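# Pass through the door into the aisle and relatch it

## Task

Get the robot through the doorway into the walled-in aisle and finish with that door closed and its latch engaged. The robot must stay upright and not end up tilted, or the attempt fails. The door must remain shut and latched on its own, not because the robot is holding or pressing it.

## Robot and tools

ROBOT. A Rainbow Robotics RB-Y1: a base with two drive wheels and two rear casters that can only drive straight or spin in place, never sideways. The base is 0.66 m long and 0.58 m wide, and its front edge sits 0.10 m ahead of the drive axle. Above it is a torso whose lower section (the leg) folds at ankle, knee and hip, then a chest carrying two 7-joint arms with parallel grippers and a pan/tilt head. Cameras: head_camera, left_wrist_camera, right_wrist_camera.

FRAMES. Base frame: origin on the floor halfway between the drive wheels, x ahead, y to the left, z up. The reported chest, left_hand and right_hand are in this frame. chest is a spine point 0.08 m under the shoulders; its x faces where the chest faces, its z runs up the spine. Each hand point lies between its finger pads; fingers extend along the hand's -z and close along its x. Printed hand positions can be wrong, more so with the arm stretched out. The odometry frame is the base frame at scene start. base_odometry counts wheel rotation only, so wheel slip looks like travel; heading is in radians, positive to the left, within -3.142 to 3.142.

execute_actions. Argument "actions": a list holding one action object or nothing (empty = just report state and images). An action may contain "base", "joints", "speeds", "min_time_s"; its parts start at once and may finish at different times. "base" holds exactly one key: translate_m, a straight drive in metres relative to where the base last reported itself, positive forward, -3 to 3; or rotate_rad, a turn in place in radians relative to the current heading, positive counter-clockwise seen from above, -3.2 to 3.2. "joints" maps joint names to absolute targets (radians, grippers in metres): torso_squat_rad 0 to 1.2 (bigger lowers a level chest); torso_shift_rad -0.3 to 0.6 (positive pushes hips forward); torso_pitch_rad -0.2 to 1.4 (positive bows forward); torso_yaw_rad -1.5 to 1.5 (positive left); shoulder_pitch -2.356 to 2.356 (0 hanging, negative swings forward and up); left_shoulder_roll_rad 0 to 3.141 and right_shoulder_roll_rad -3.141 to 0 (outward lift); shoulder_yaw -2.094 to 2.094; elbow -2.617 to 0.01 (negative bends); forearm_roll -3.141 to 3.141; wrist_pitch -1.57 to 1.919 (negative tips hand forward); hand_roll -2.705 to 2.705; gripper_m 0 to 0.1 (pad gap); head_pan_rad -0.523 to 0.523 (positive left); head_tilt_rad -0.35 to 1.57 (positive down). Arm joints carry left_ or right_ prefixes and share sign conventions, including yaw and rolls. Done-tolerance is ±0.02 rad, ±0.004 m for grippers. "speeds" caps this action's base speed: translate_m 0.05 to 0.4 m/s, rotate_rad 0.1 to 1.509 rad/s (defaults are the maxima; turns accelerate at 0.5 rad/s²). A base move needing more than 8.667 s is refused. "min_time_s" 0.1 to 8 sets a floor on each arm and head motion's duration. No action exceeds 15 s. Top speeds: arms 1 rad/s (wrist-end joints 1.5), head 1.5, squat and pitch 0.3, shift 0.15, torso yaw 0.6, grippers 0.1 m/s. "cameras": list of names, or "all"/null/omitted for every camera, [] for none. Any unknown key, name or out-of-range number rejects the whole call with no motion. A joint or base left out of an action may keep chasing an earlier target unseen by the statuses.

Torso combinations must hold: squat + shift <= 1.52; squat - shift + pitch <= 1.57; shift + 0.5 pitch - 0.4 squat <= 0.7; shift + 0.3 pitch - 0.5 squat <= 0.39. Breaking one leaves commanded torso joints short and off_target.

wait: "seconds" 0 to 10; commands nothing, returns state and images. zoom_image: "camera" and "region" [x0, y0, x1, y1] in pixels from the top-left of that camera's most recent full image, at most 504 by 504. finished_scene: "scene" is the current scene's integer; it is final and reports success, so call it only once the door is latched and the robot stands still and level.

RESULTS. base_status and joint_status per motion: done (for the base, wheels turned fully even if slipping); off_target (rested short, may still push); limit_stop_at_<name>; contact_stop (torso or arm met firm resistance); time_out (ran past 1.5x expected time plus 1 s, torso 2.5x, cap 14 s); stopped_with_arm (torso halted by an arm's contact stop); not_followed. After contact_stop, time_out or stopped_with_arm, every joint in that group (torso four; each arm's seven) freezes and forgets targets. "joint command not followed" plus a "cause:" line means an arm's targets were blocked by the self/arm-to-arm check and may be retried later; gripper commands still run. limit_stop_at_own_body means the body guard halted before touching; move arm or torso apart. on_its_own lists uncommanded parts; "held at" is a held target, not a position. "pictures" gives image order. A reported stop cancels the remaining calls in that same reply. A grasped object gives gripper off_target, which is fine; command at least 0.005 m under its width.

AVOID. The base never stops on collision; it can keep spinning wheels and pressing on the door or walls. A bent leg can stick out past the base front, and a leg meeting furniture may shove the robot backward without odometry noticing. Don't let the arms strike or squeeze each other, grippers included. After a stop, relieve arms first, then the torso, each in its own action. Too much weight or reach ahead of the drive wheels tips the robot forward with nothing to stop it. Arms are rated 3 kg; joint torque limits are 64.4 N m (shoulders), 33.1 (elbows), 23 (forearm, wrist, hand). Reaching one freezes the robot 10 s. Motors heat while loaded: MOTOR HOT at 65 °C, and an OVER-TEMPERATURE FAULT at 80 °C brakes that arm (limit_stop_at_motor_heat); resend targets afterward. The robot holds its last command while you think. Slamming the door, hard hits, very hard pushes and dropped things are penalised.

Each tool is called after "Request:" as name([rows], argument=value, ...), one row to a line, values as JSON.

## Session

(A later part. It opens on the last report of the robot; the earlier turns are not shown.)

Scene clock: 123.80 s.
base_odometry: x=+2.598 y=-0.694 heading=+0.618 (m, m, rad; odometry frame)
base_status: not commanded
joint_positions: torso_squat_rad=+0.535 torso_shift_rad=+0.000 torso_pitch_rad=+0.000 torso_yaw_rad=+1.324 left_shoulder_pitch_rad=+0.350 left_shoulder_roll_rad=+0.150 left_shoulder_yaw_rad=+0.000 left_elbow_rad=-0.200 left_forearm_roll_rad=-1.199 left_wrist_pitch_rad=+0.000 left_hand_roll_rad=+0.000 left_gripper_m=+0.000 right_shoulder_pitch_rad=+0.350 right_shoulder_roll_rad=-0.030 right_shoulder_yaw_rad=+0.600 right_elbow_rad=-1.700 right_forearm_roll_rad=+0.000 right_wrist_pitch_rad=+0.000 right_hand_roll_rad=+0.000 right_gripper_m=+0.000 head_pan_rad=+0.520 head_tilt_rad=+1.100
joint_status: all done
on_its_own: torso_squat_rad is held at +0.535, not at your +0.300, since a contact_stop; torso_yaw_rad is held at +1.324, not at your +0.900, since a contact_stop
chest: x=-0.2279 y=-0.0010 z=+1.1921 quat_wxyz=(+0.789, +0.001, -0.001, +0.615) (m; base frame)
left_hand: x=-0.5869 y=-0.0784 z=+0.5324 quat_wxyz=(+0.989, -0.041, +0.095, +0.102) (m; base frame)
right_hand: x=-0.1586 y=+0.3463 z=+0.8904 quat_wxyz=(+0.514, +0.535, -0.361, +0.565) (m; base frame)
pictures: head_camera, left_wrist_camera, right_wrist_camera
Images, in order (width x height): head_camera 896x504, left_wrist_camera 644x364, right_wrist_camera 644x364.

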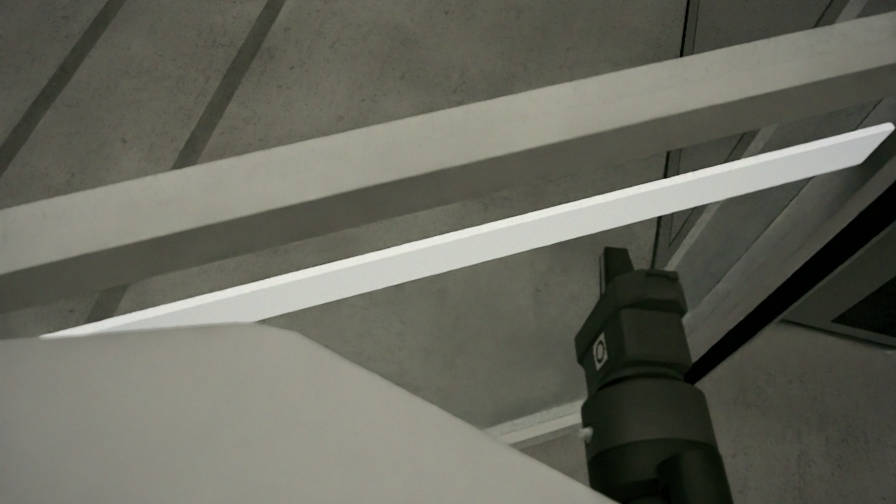

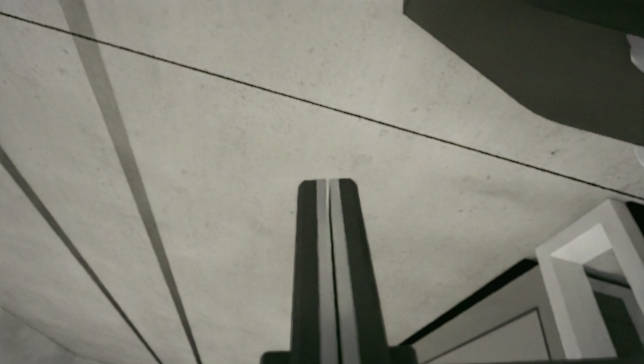

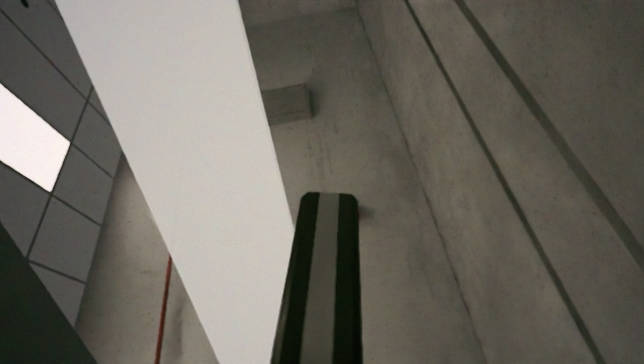

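Request:
execute_actions([
  {"joints":{"right_shoulder_pitch_rad":0.1,"right_elbow_rad":-1.4,"right_shoulder_yaw_rad":0.7},"min_time_s":1.5},
])

Scene clock: 126.07 s.
base_odometry: x=+2.598 y=-0.694 heading=+0.618 (m, m, rad; odometry frame)
base_status: not commanded
joint_positions: torso_squat_rad=+0.535 torso_shift_rad=+0.001 torso_pitch_rad=+0.000 torso_yaw_rad=+1.324 left_shoulder_pitch_rad=+0.350 left_shoulder_roll_rad=+0.150 left_shoulder_yaw_rad=+0.000 left_elbow_rad=-0.200 left_forearm_roll_rad=-1.199 left_wrist_pitch_rad=+0.000 left_hand_roll_rad=+0.000 left_gripper_m=+0.000 right_shoulder_pitch_rad=+0.102 right_shoulder_roll_rad=-0.032 right_shoulder_yaw_rad=+0.698 right_elbow_rad=-1.399 right_forearm_roll_rad=+0.000 right_wrist_pitch_rad=+0.000 right_hand_roll_rad=+0.000 right_gripper_m=+0.000 head_pan_rad=+0.520 head_tilt_rad=+1.100
joint_status: all done
on_its_own: torso_squat_rad is held at +0.535, not at your +0.300, since a contact_stop; torso_yaw_rad is held at +1.324, not at your +0.900, since a contact_stop
chest: x=-0.2276 y=-0.0014 z=+1.1921 quat_wxyz=(+0.789, +0.001, -0.001, +0.615) (m; base frame)
left_hand: x=-0.5869 y=-0.0783 z=+0.5325 quat_wxyz=(+0.989, -0.041, +0.095, +0.102) (m; base frame)
right_hand: x=-0.2171 y=+0.3654 z=+0.8374 quat_wxyz=(+0.442, +0.517, -0.320, +0.660) (m; base frame)
pictures: head_camera, left_wrist_camera, right_wrist_camera
Images, in order (width x height): head_camera 896x504, left_wrist_camera 644x364, right_wrist_camera 644x364.

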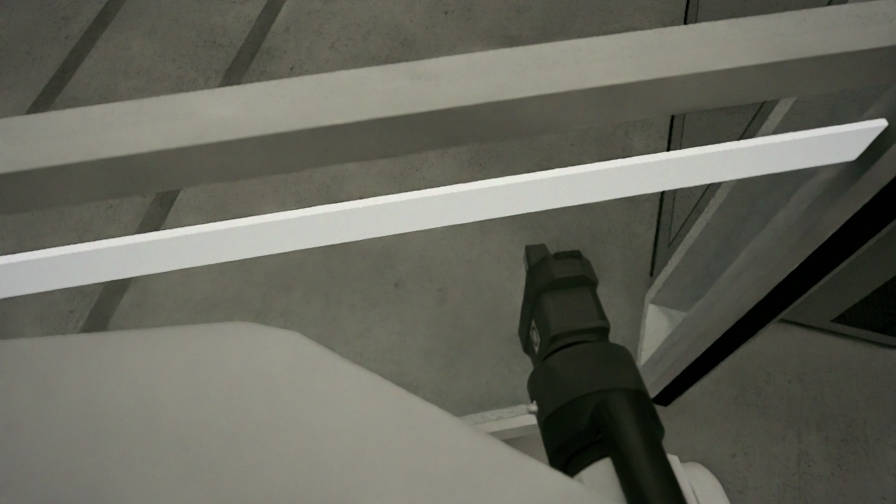

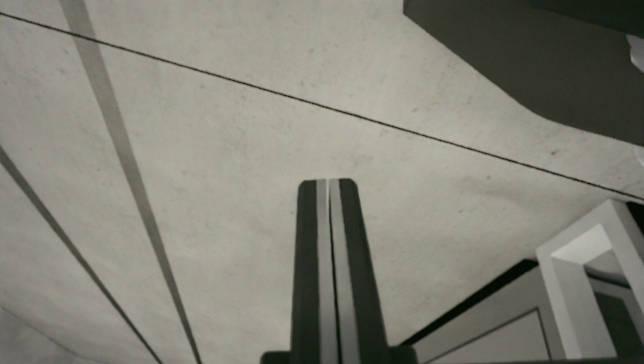

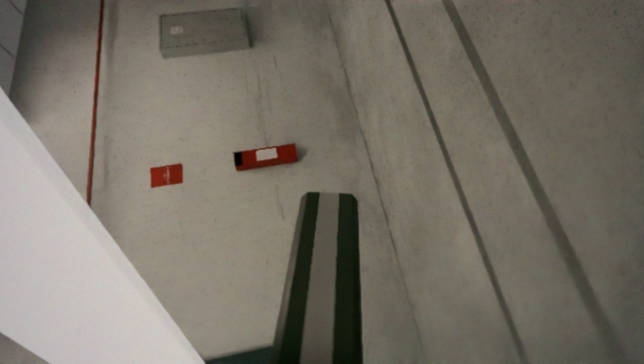

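Request:
execute_actions([
  {"joints":{"torso_squat_rad":0.25,"left_shoulder_pitch_rad":0.15,"left_elbow_rad":-0.1},"min_time_s":1.5},
])

Scene clock: 128.10 s.
base_odometry: x=+2.598 y=-0.694 heading=+0.618 (m, m, rad; odometry frame)
base_status: not commanded
joint_positions: torso_squat_rad=+0.250 torso_shift_rad=+0.001 torso_pitch_rad=+0.000 torso_yaw_rad=+1.324 left_shoulder_pitch_rad=+0.150 left_shoulder_roll_rad=+0.150 left_shoulder_yaw_rad=+0.000 left_elbow_rad=-0.100 left_forearm_roll_rad=-1.199 left_wrist_pitch_rad=+0.000 left_hand_roll_rad=+0.000 left_gripper_m=+0.000 right_shoulder_pitch_rad=+0.103 right_shoulder_roll_rad=-0.032 right_shoulder_yaw_rad=+0.700 right_elbow_rad=-1.398 right_forearm_roll_rad=+0.000 right_wrist_pitch_rad=+0.001 right_hand_roll_rad=+0.000 right_gripper_m=+0.000 head_pan_rad=+0.520 head_tilt_rad=+1.100
joint_status: all done
on_its_own: torso_yaw_rad is held at +1.324, not at your +0.900, since a contact_stop
chest: x=-0.2276 y=-0.0013 z=+1.2682 quat_wxyz=(+0.789, +0.001, -0.001, +0.615) (m; base frame)
left_hand: x=-0.5666 y=+0.0196 z=+0.5946 quat_wxyz=(+0.994, +0.003, +0.079, +0.079) (m; base frame)
right_hand: x=-0.2174 y=+0.3645 z=+0.9121 quat_wxyz=(+0.443, +0.516, -0.319, +0.661) (m; base frame)
pictures: head_camera, left_wrist_camera, right_wrist_camera
Images, in order (width x height): head_camera 896x504, left_wrist_camera 644x364, right_wrist_camera 644x364.

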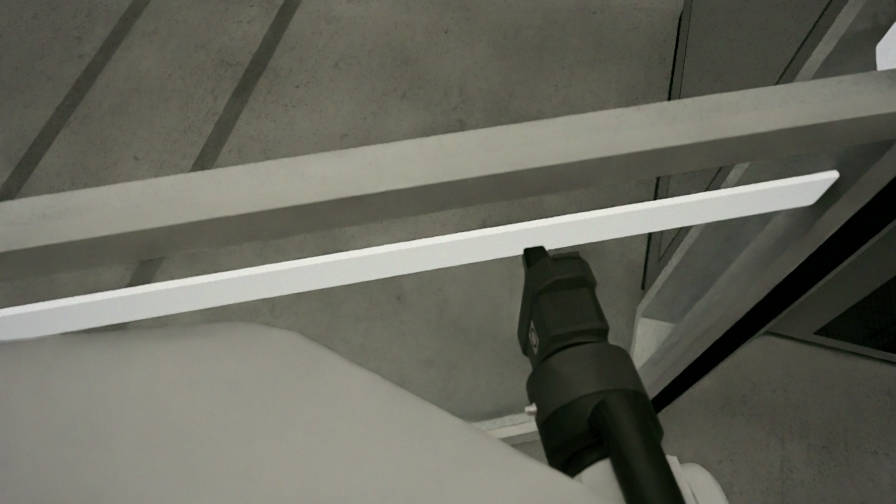

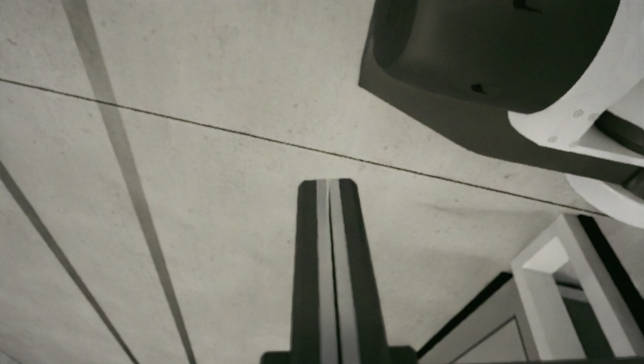

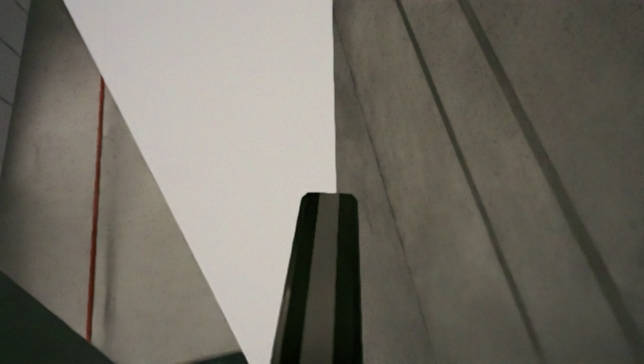

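Request:
execute_actions([
  {"joints":{"torso_yaw_rad":0.1,"right_shoulder_pitch_rad":0.35,"right_elbow_rad":-1.7,"right_shoulder_yaw_rad":0.6,"left_shoulder_pitch_rad":0.05},"min_time_s":1},
])

Scene clock: 131.20 s.
base_odometry: x=+2.598 y=-0.694 heading=+0.618 (m, m, rad; odometry frame)
base_status: not commanded
joint_positions: torso_squat_rad=+0.250 torso_shift_rad=+0.000 torso_pitch_rad=+0.000 torso_yaw_rad=+0.100 left_shoulder_pitch_rad=+0.050 left_shoulder_roll_rad=+0.145 left_shoulder_yaw_rad=+0.000 left_elbow_rad=-0.100 left_forearm_roll_rad=-1.199 left_wrist_pitch_rad=-0.001 left_hand_roll_rad=+0.000 left_gripper_m=+0.000 right_shoulder_pitch_rad=+0.350 right_shoulder_roll_rad=-0.030 right_shoulder_yaw_rad=+0.600 right_elbow_rad=-1.700 right_forearm_roll_rad=+0.000 right_wrist_pitch_rad=+0.000 right_hand_roll_rad=+0.000 right_gripper_m=+0.000 head_pan_rad=+0.520 head_tilt_rad=+1.100
joint_status: all done
chest: x=-0.2278 y=-0.0011 z=+1.2682 quat_wxyz=(+0.999, +0.001, +0.000, +0.050) (m; base frame)
left_hand: x=-0.2493 y=+0.3297 z=+0.5920 quat_wxyz=(+0.852, +0.074, +0.023, -0.518) (m; base frame)
right_hand: x=+0.1220 y=+0.0522 z=+0.9660 quat_wxyz=(+0.746, +0.231, -0.602, +0.167) (m; base frame)
pictures: head_camera, left_wrist_camera, right_wrist_camera
Images, in order (width x height): head_camera 896x504, left_wrist_camera 644x364, right_wrist_camera 644x364.

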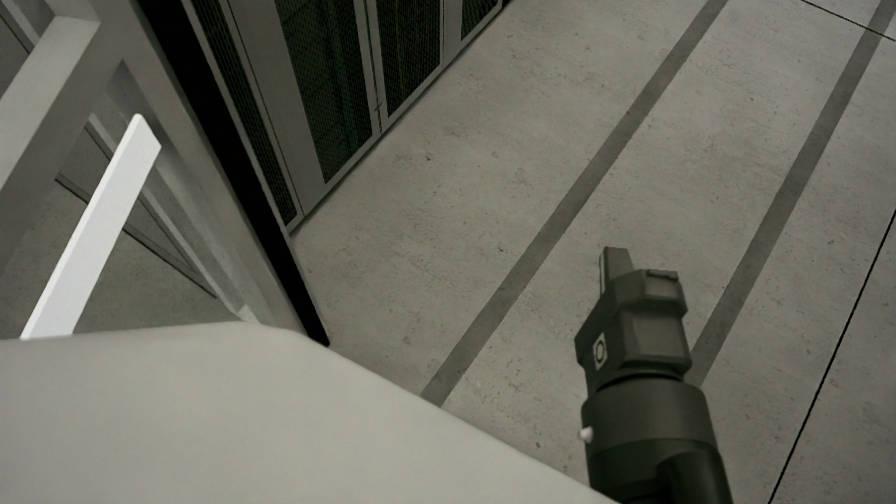

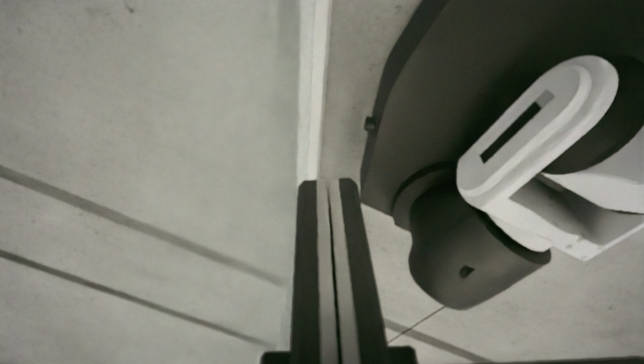

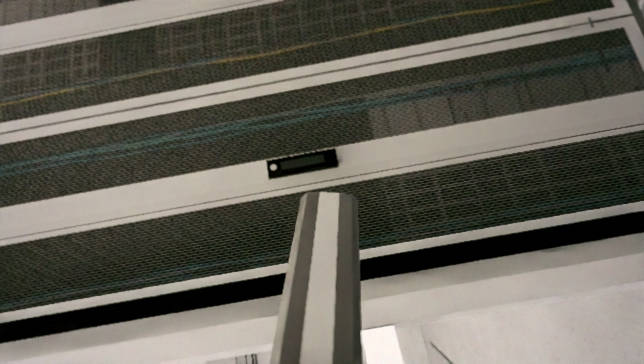

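Request:
execute_actions([
  {"base":{"translate_m":0.2},"speeds":{"translate_m":0.12},"joints":{"torso_yaw_rad":-0.1,"left_shoulder_pitch_rad":-0.3,"left_shoulder_roll_rad":0.1,"head_pan_rad":0.1,"head_tilt_rad":0.9},"min_time_s":1.5},
])

Scene clock: 133.83 s.
base_odometry: x=+2.761 y=-0.578 heading=+0.619 (m, m, rad; odometry frame)
base_status: done
joint_positions: torso_squat_rad=+0.250 torso_shift_rad=+0.000 torso_pitch_rad=+0.000 torso_yaw_rad=-0.100 left_shoulder_pitch_rad=-0.300 left_shoulder_roll_rad=+0.100 left_shoulder_yaw_rad=+0.000 left_elbow_rad=-0.100 left_forearm_roll_rad=-1.199 left_wrist_pitch_rad=+0.000 left_hand_roll_rad=+0.000 left_gripper_m=+0.000 right_shoulder_pitch_rad=+0.350 right_shoulder_roll_rad=-0.030 right_shoulder_yaw_rad=+0.600 right_elbow_rad=-1.700 right_forearm_roll_rad=+0.000 right_wrist_pitch_rad=+0.000 right_hand_roll_rad=+0.000 right_gripper_m=+0.000 head_pan_rad=+0.100 head_tilt_rad=+0.900
joint_status: all done
chest: x=-0.2278 y=-0.0011 z=+1.2682 quat_wxyz=(+0.999, +0.001, +0.000, -0.050) (m; base frame)
left_hand: x=+0.0642 y=+0.2524 z=+0.6339 quat_wxyz=(+0.752, +0.141, -0.139, -0.629) (m; base frame)
right_hand: x=+0.1255 y=-0.0183 z=+0.9660 quat_wxyz=(+0.759, +0.170, -0.622, +0.092) (m; base frame)
pictures: head_camera, left_wrist_camera, right_wrist_camera
Images, in order (width x height): head_camera 896x504, left_wrist_camera 644x364, right_wrist_camera 644x364.

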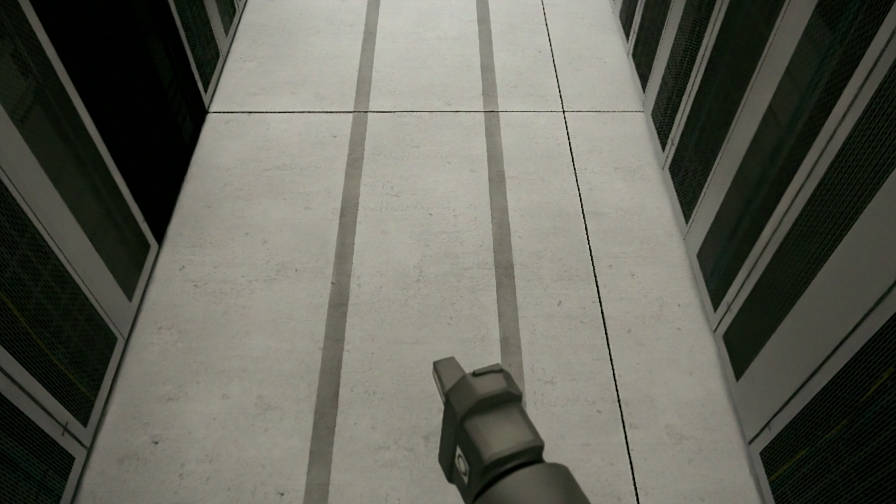

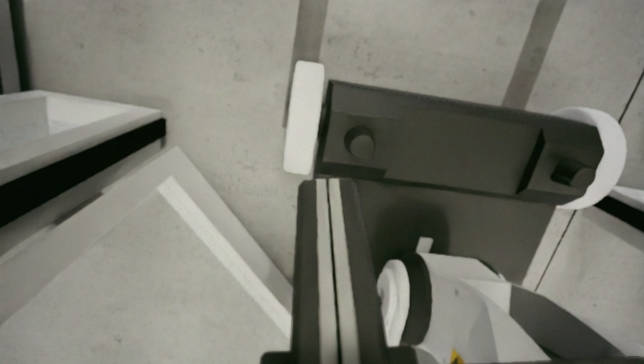

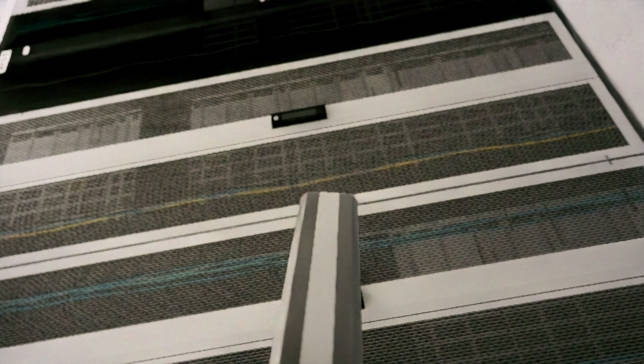

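Request:
execute_actions([
  {"base":{"translate_m":0.35},"speeds":{"translate_m":0.15},"joints":{"head_pan_rad":-0.5,"head_tilt_rad":1.2}},
])

Request:
execute_actions([
  {"base":{"translate_m":0.75},"speeds":{"translate_m":0.2},"joints":{"head_pan_rad":0.1,"head_tilt_rad":0.8}},
], cameras=["head_camera"])

Request:
execute_actions([
  {"joints":{"left_shoulder_pitch_rad":0.1,"left_shoulder_roll_rad":0.15,"left_forearm_roll_rad":0,"left_wrist_pitch_rad":1.9}},
], cameras=["left_wrist_camera"])

Scene clock: 137.30 s.
base_odometry: x=+3.046 y=-0.375 heading=+0.620 (m, m, rad; odometry frame)
base_status: done
joint_positions: torso_squat_rad=+0.250 torso_shift_rad=+0.000 torso_pitch_rad=+0.000 torso_yaw_rad=-0.100 left_shoulder_pitch_rad=-0.300 left_shoulder_roll_rad=+0.100 left_shoulder_yaw_rad=+0.000 left_elbow_rad=-0.100 left_forearm_roll_rad=-1.199 left_wrist_pitch_rad=+0.000 left_hand_roll_rad=+0.000 left_gripper_m=+0.000 right_shoulder_pitch_rad=+0.350 right_shoulder_roll_rad=-0.030 right_shoulder_yaw_rad=+0.600 right_elbow_rad=-1.700 right_forearm_roll_rad=+0.000 right_wrist_pitch_rad=+0.000 right_hand_roll_rad=+0.000 right_gripper_m=+0.000 head_pan_rad=-0.500 head_tilt_rad=+1.200
joint_status: all done
chest: x=-0.2278 y=-0.0011 z=+1.2682 quat_wxyz=(+0.999, +0.001, +0.000, -0.050) (m; base frame)
left_hand: x=+0.0643 y=+0.2523 z=+0.6339 quat_wxyz=(+0.752, +0.141, -0.139, -0.629) (m; base frame)
right_hand: x=+0.1255 y=-0.0183 z=+0.9660 quat_wxyz=(+0.759, +0.170, -0.622, +0.092) (m; base frame)
pictures: head_camera, left_wrist_camera, right_wrist_camera
Images, in order (width x height): head_camera 896x504, left_wrist_camera 644x364, right_wrist_camera 644x364.

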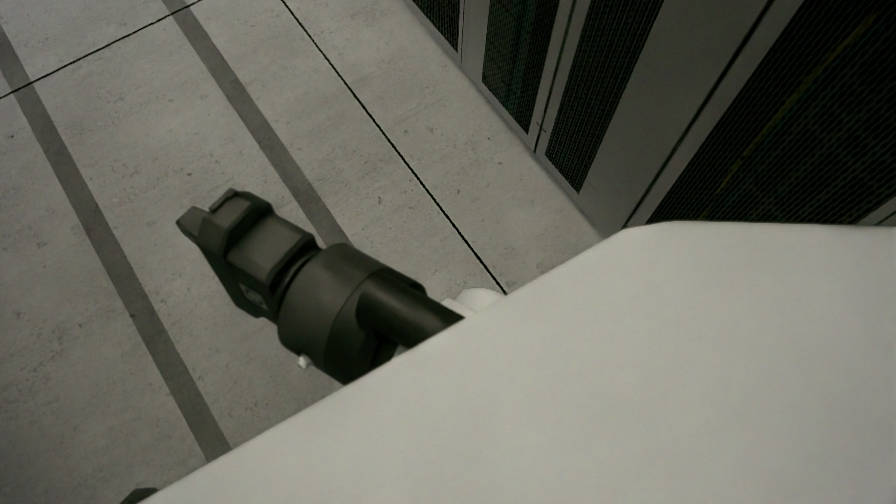

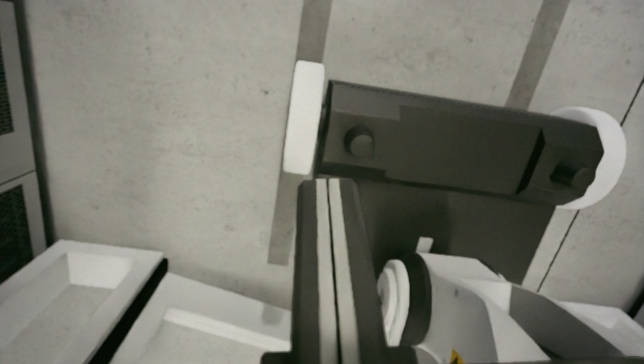

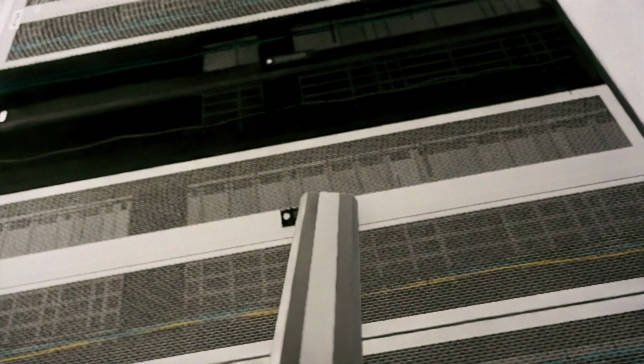

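Scene clock: 142.10 s.
base_odometry: x=+3.656 y=+0.061 heading=+0.620 (m, m, rad; odometry frame)
base_status: done
joint_positions: torso_squat_rad=+0.250 torso_shift_rad=+0.000 torso_pitch_rad=+0.000 torso_yaw_rad=-0.100 left_shoulder_pitch_rad=-0.300 left_shoulder_roll_rad=+0.100 left_shoulder_yaw_rad=+0.000 left_elbow_rad=-0.100 left_forearm_roll_rad=-1.199 left_wrist_pitch_rad=+0.000 left_hand_roll_rad=+0.000 left_gripper_m=+0.000 right_shoulder_pitch_rad=+0.350 right_shoulder_roll_rad=-0.030 right_shoulder_yaw_rad=+0.600 right_elbow_rad=-1.700 right_forearm_roll_rad=+0.000 right_wrist_pitch_rad=+0.000 right_hand_roll_rad=+0.000 right_gripper_m=+0.000 head_pan_rad=+0.100 head_tilt_rad=+0.800
joint_status: all done
chest: x=-0.2278 y=-0.0011 z=+1.2682 quat_wxyz=(+0.999, +0.001, +0.000, -0.050) (m; base frame)
left_hand: x=+0.0642 y=+0.2523 z=+0.6339 quat_wxyz=(+0.752, +0.141, -0.139, -0.629) (m; base frame)
right_hand: x=+0.1255 y=-0.0183 z=+0.9660 quat_wxyz=(+0.759, +0.170, -0.622, +0.092) (m; base frame)
pictures: head_camera
Images, in order (width x height): head_camera 896x504.

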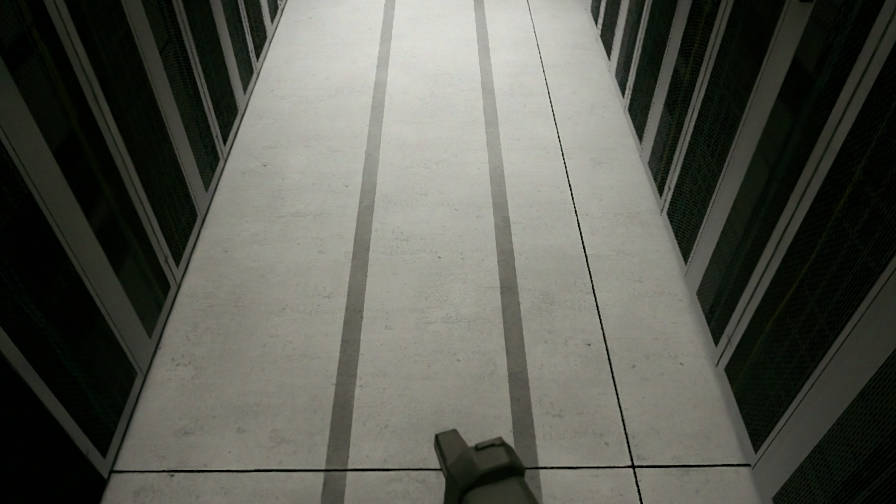

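Scene clock: 143.97 s.
base_odometry: x=+3.656 y=+0.061 heading=+0.620 (m, m, rad; odometry frame)
base_status: not commanded
joint_positions: torso_squat_rad=+0.250 torso_shift_rad=+0.000 torso_pitch_rad=+0.000 torso_yaw_rad=-0.100 left_shoulder_pitch_rad=+0.100 left_shoulder_roll_rad=+0.150 left_shoulder_yaw_rad=+0.000 left_elbow_rad=-0.100 left_forearm_roll_rad=+0.000 left_wrist_pitch_rad=+1.900 left_hand_roll_rad=+0.000 left_gripper_m=+0.000 right_shoulder_pitch_rad=+0.350 right_shoulder_roll_rad=-0.030 right_shoulder_yaw_rad=+0.600 right_elbow_rad=-1.700 right_forearm_roll_rad=+0.000 right_wrist_pitch_rad=+0.000 right_hand_roll_rad=+0.000 right_gripper_m=+0.000 head_pan_rad=+0.100 head_tilt_rad=+0.800
joint_status: all done
chest: x=-0.2278 y=-0.0011 z=+1.2682 quat_wxyz=(+0.999, +0.001, +0.000, -0.050) (m; base frame)
left_hand: x=-0.4431 y=+0.3068 z=+0.8935 quat_wxyz=(+0.584, +0.077, +0.807, +0.039) (m; base frame)
right_hand: x=+0.1255 y=-0.0183 z=+0.9660 quat_wxyz=(+0.759, +0.170, -0.622, +0.092) (m; base frame)
pictures: left_wrist_camera
Images, in order (width x height): left_wrist_camera 644x364.

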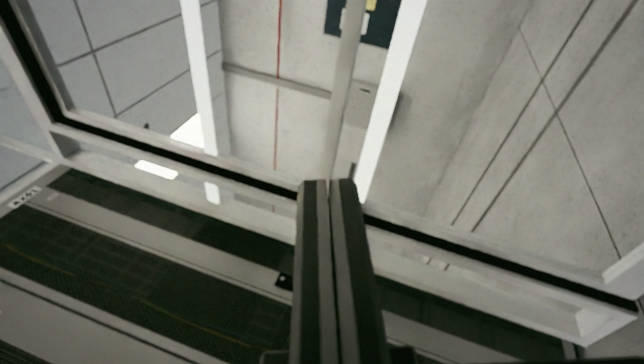

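Request:
execute_actions([
  {"joints":{"left_forearm_roll_rad":0.45}},
], cameras=["left_wrist_camera"])

Scene clock: 145.13 s.
base_odometry: x=+3.656 y=+0.061 heading=+0.620 (m, m, rad; odometry frame)
base_status: not commanded
joint_positions: torso_squat_rad=+0.250 torso_shift_rad=+0.000 torso_pitch_rad=+0.000 torso_yaw_rad=-0.100 left_shoulder_pitch_rad=+0.100 left_shoulder_roll_rad=+0.150 left_shoulder_yaw_rad=+0.000 left_elbow_rad=-0.100 left_forearm_roll_rad=+0.450 left_wrist_pitch_rad=+1.900 left_hand_roll_rad=+0.000 left_gripper_m=+0.000 right_shoulder_pitch_rad=+0.350 right_shoulder_roll_rad=-0.030 right_shoulder_yaw_rad=+0.600 right_elbow_rad=-1.700 right_forearm_roll_rad=+0.000 right_wrist_pitch_rad=+0.000 right_hand_roll_rad=+0.000 right_gripper_m=+0.000 head_pan_rad=+0.100 head_tilt_rad=+0.800
joint_status: all done
chest: x=-0.2278 y=-0.0011 z=+1.2682 quat_wxyz=(+0.999, +0.001, +0.000, -0.050) (m; base frame)
left_hand: x=-0.4290 y=+0.2116 z=+0.8792 quat_wxyz=(+0.588, -0.107, +0.784, +0.166) (m; base frame)
right_hand: x=+0.1255 y=-0.0183 z=+0.9660 quat_wxyz=(+0.759, +0.170, -0.622, +0.092) (m; base frame)
pictures: left_wrist_camera
Images, in order (width x height): left_wrist_camera 644x364.

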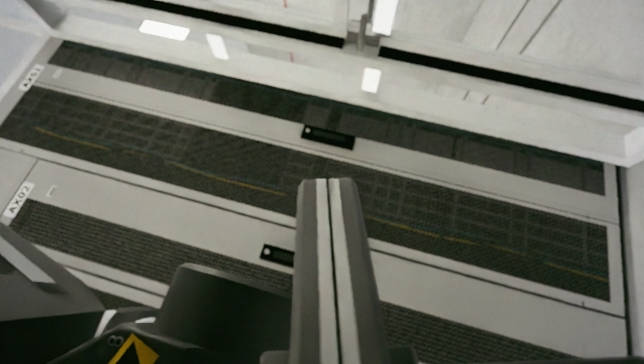

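Latch side is flush with the frame.

Request:
finished_scene(scene=2)

The scene is finished: the task was done.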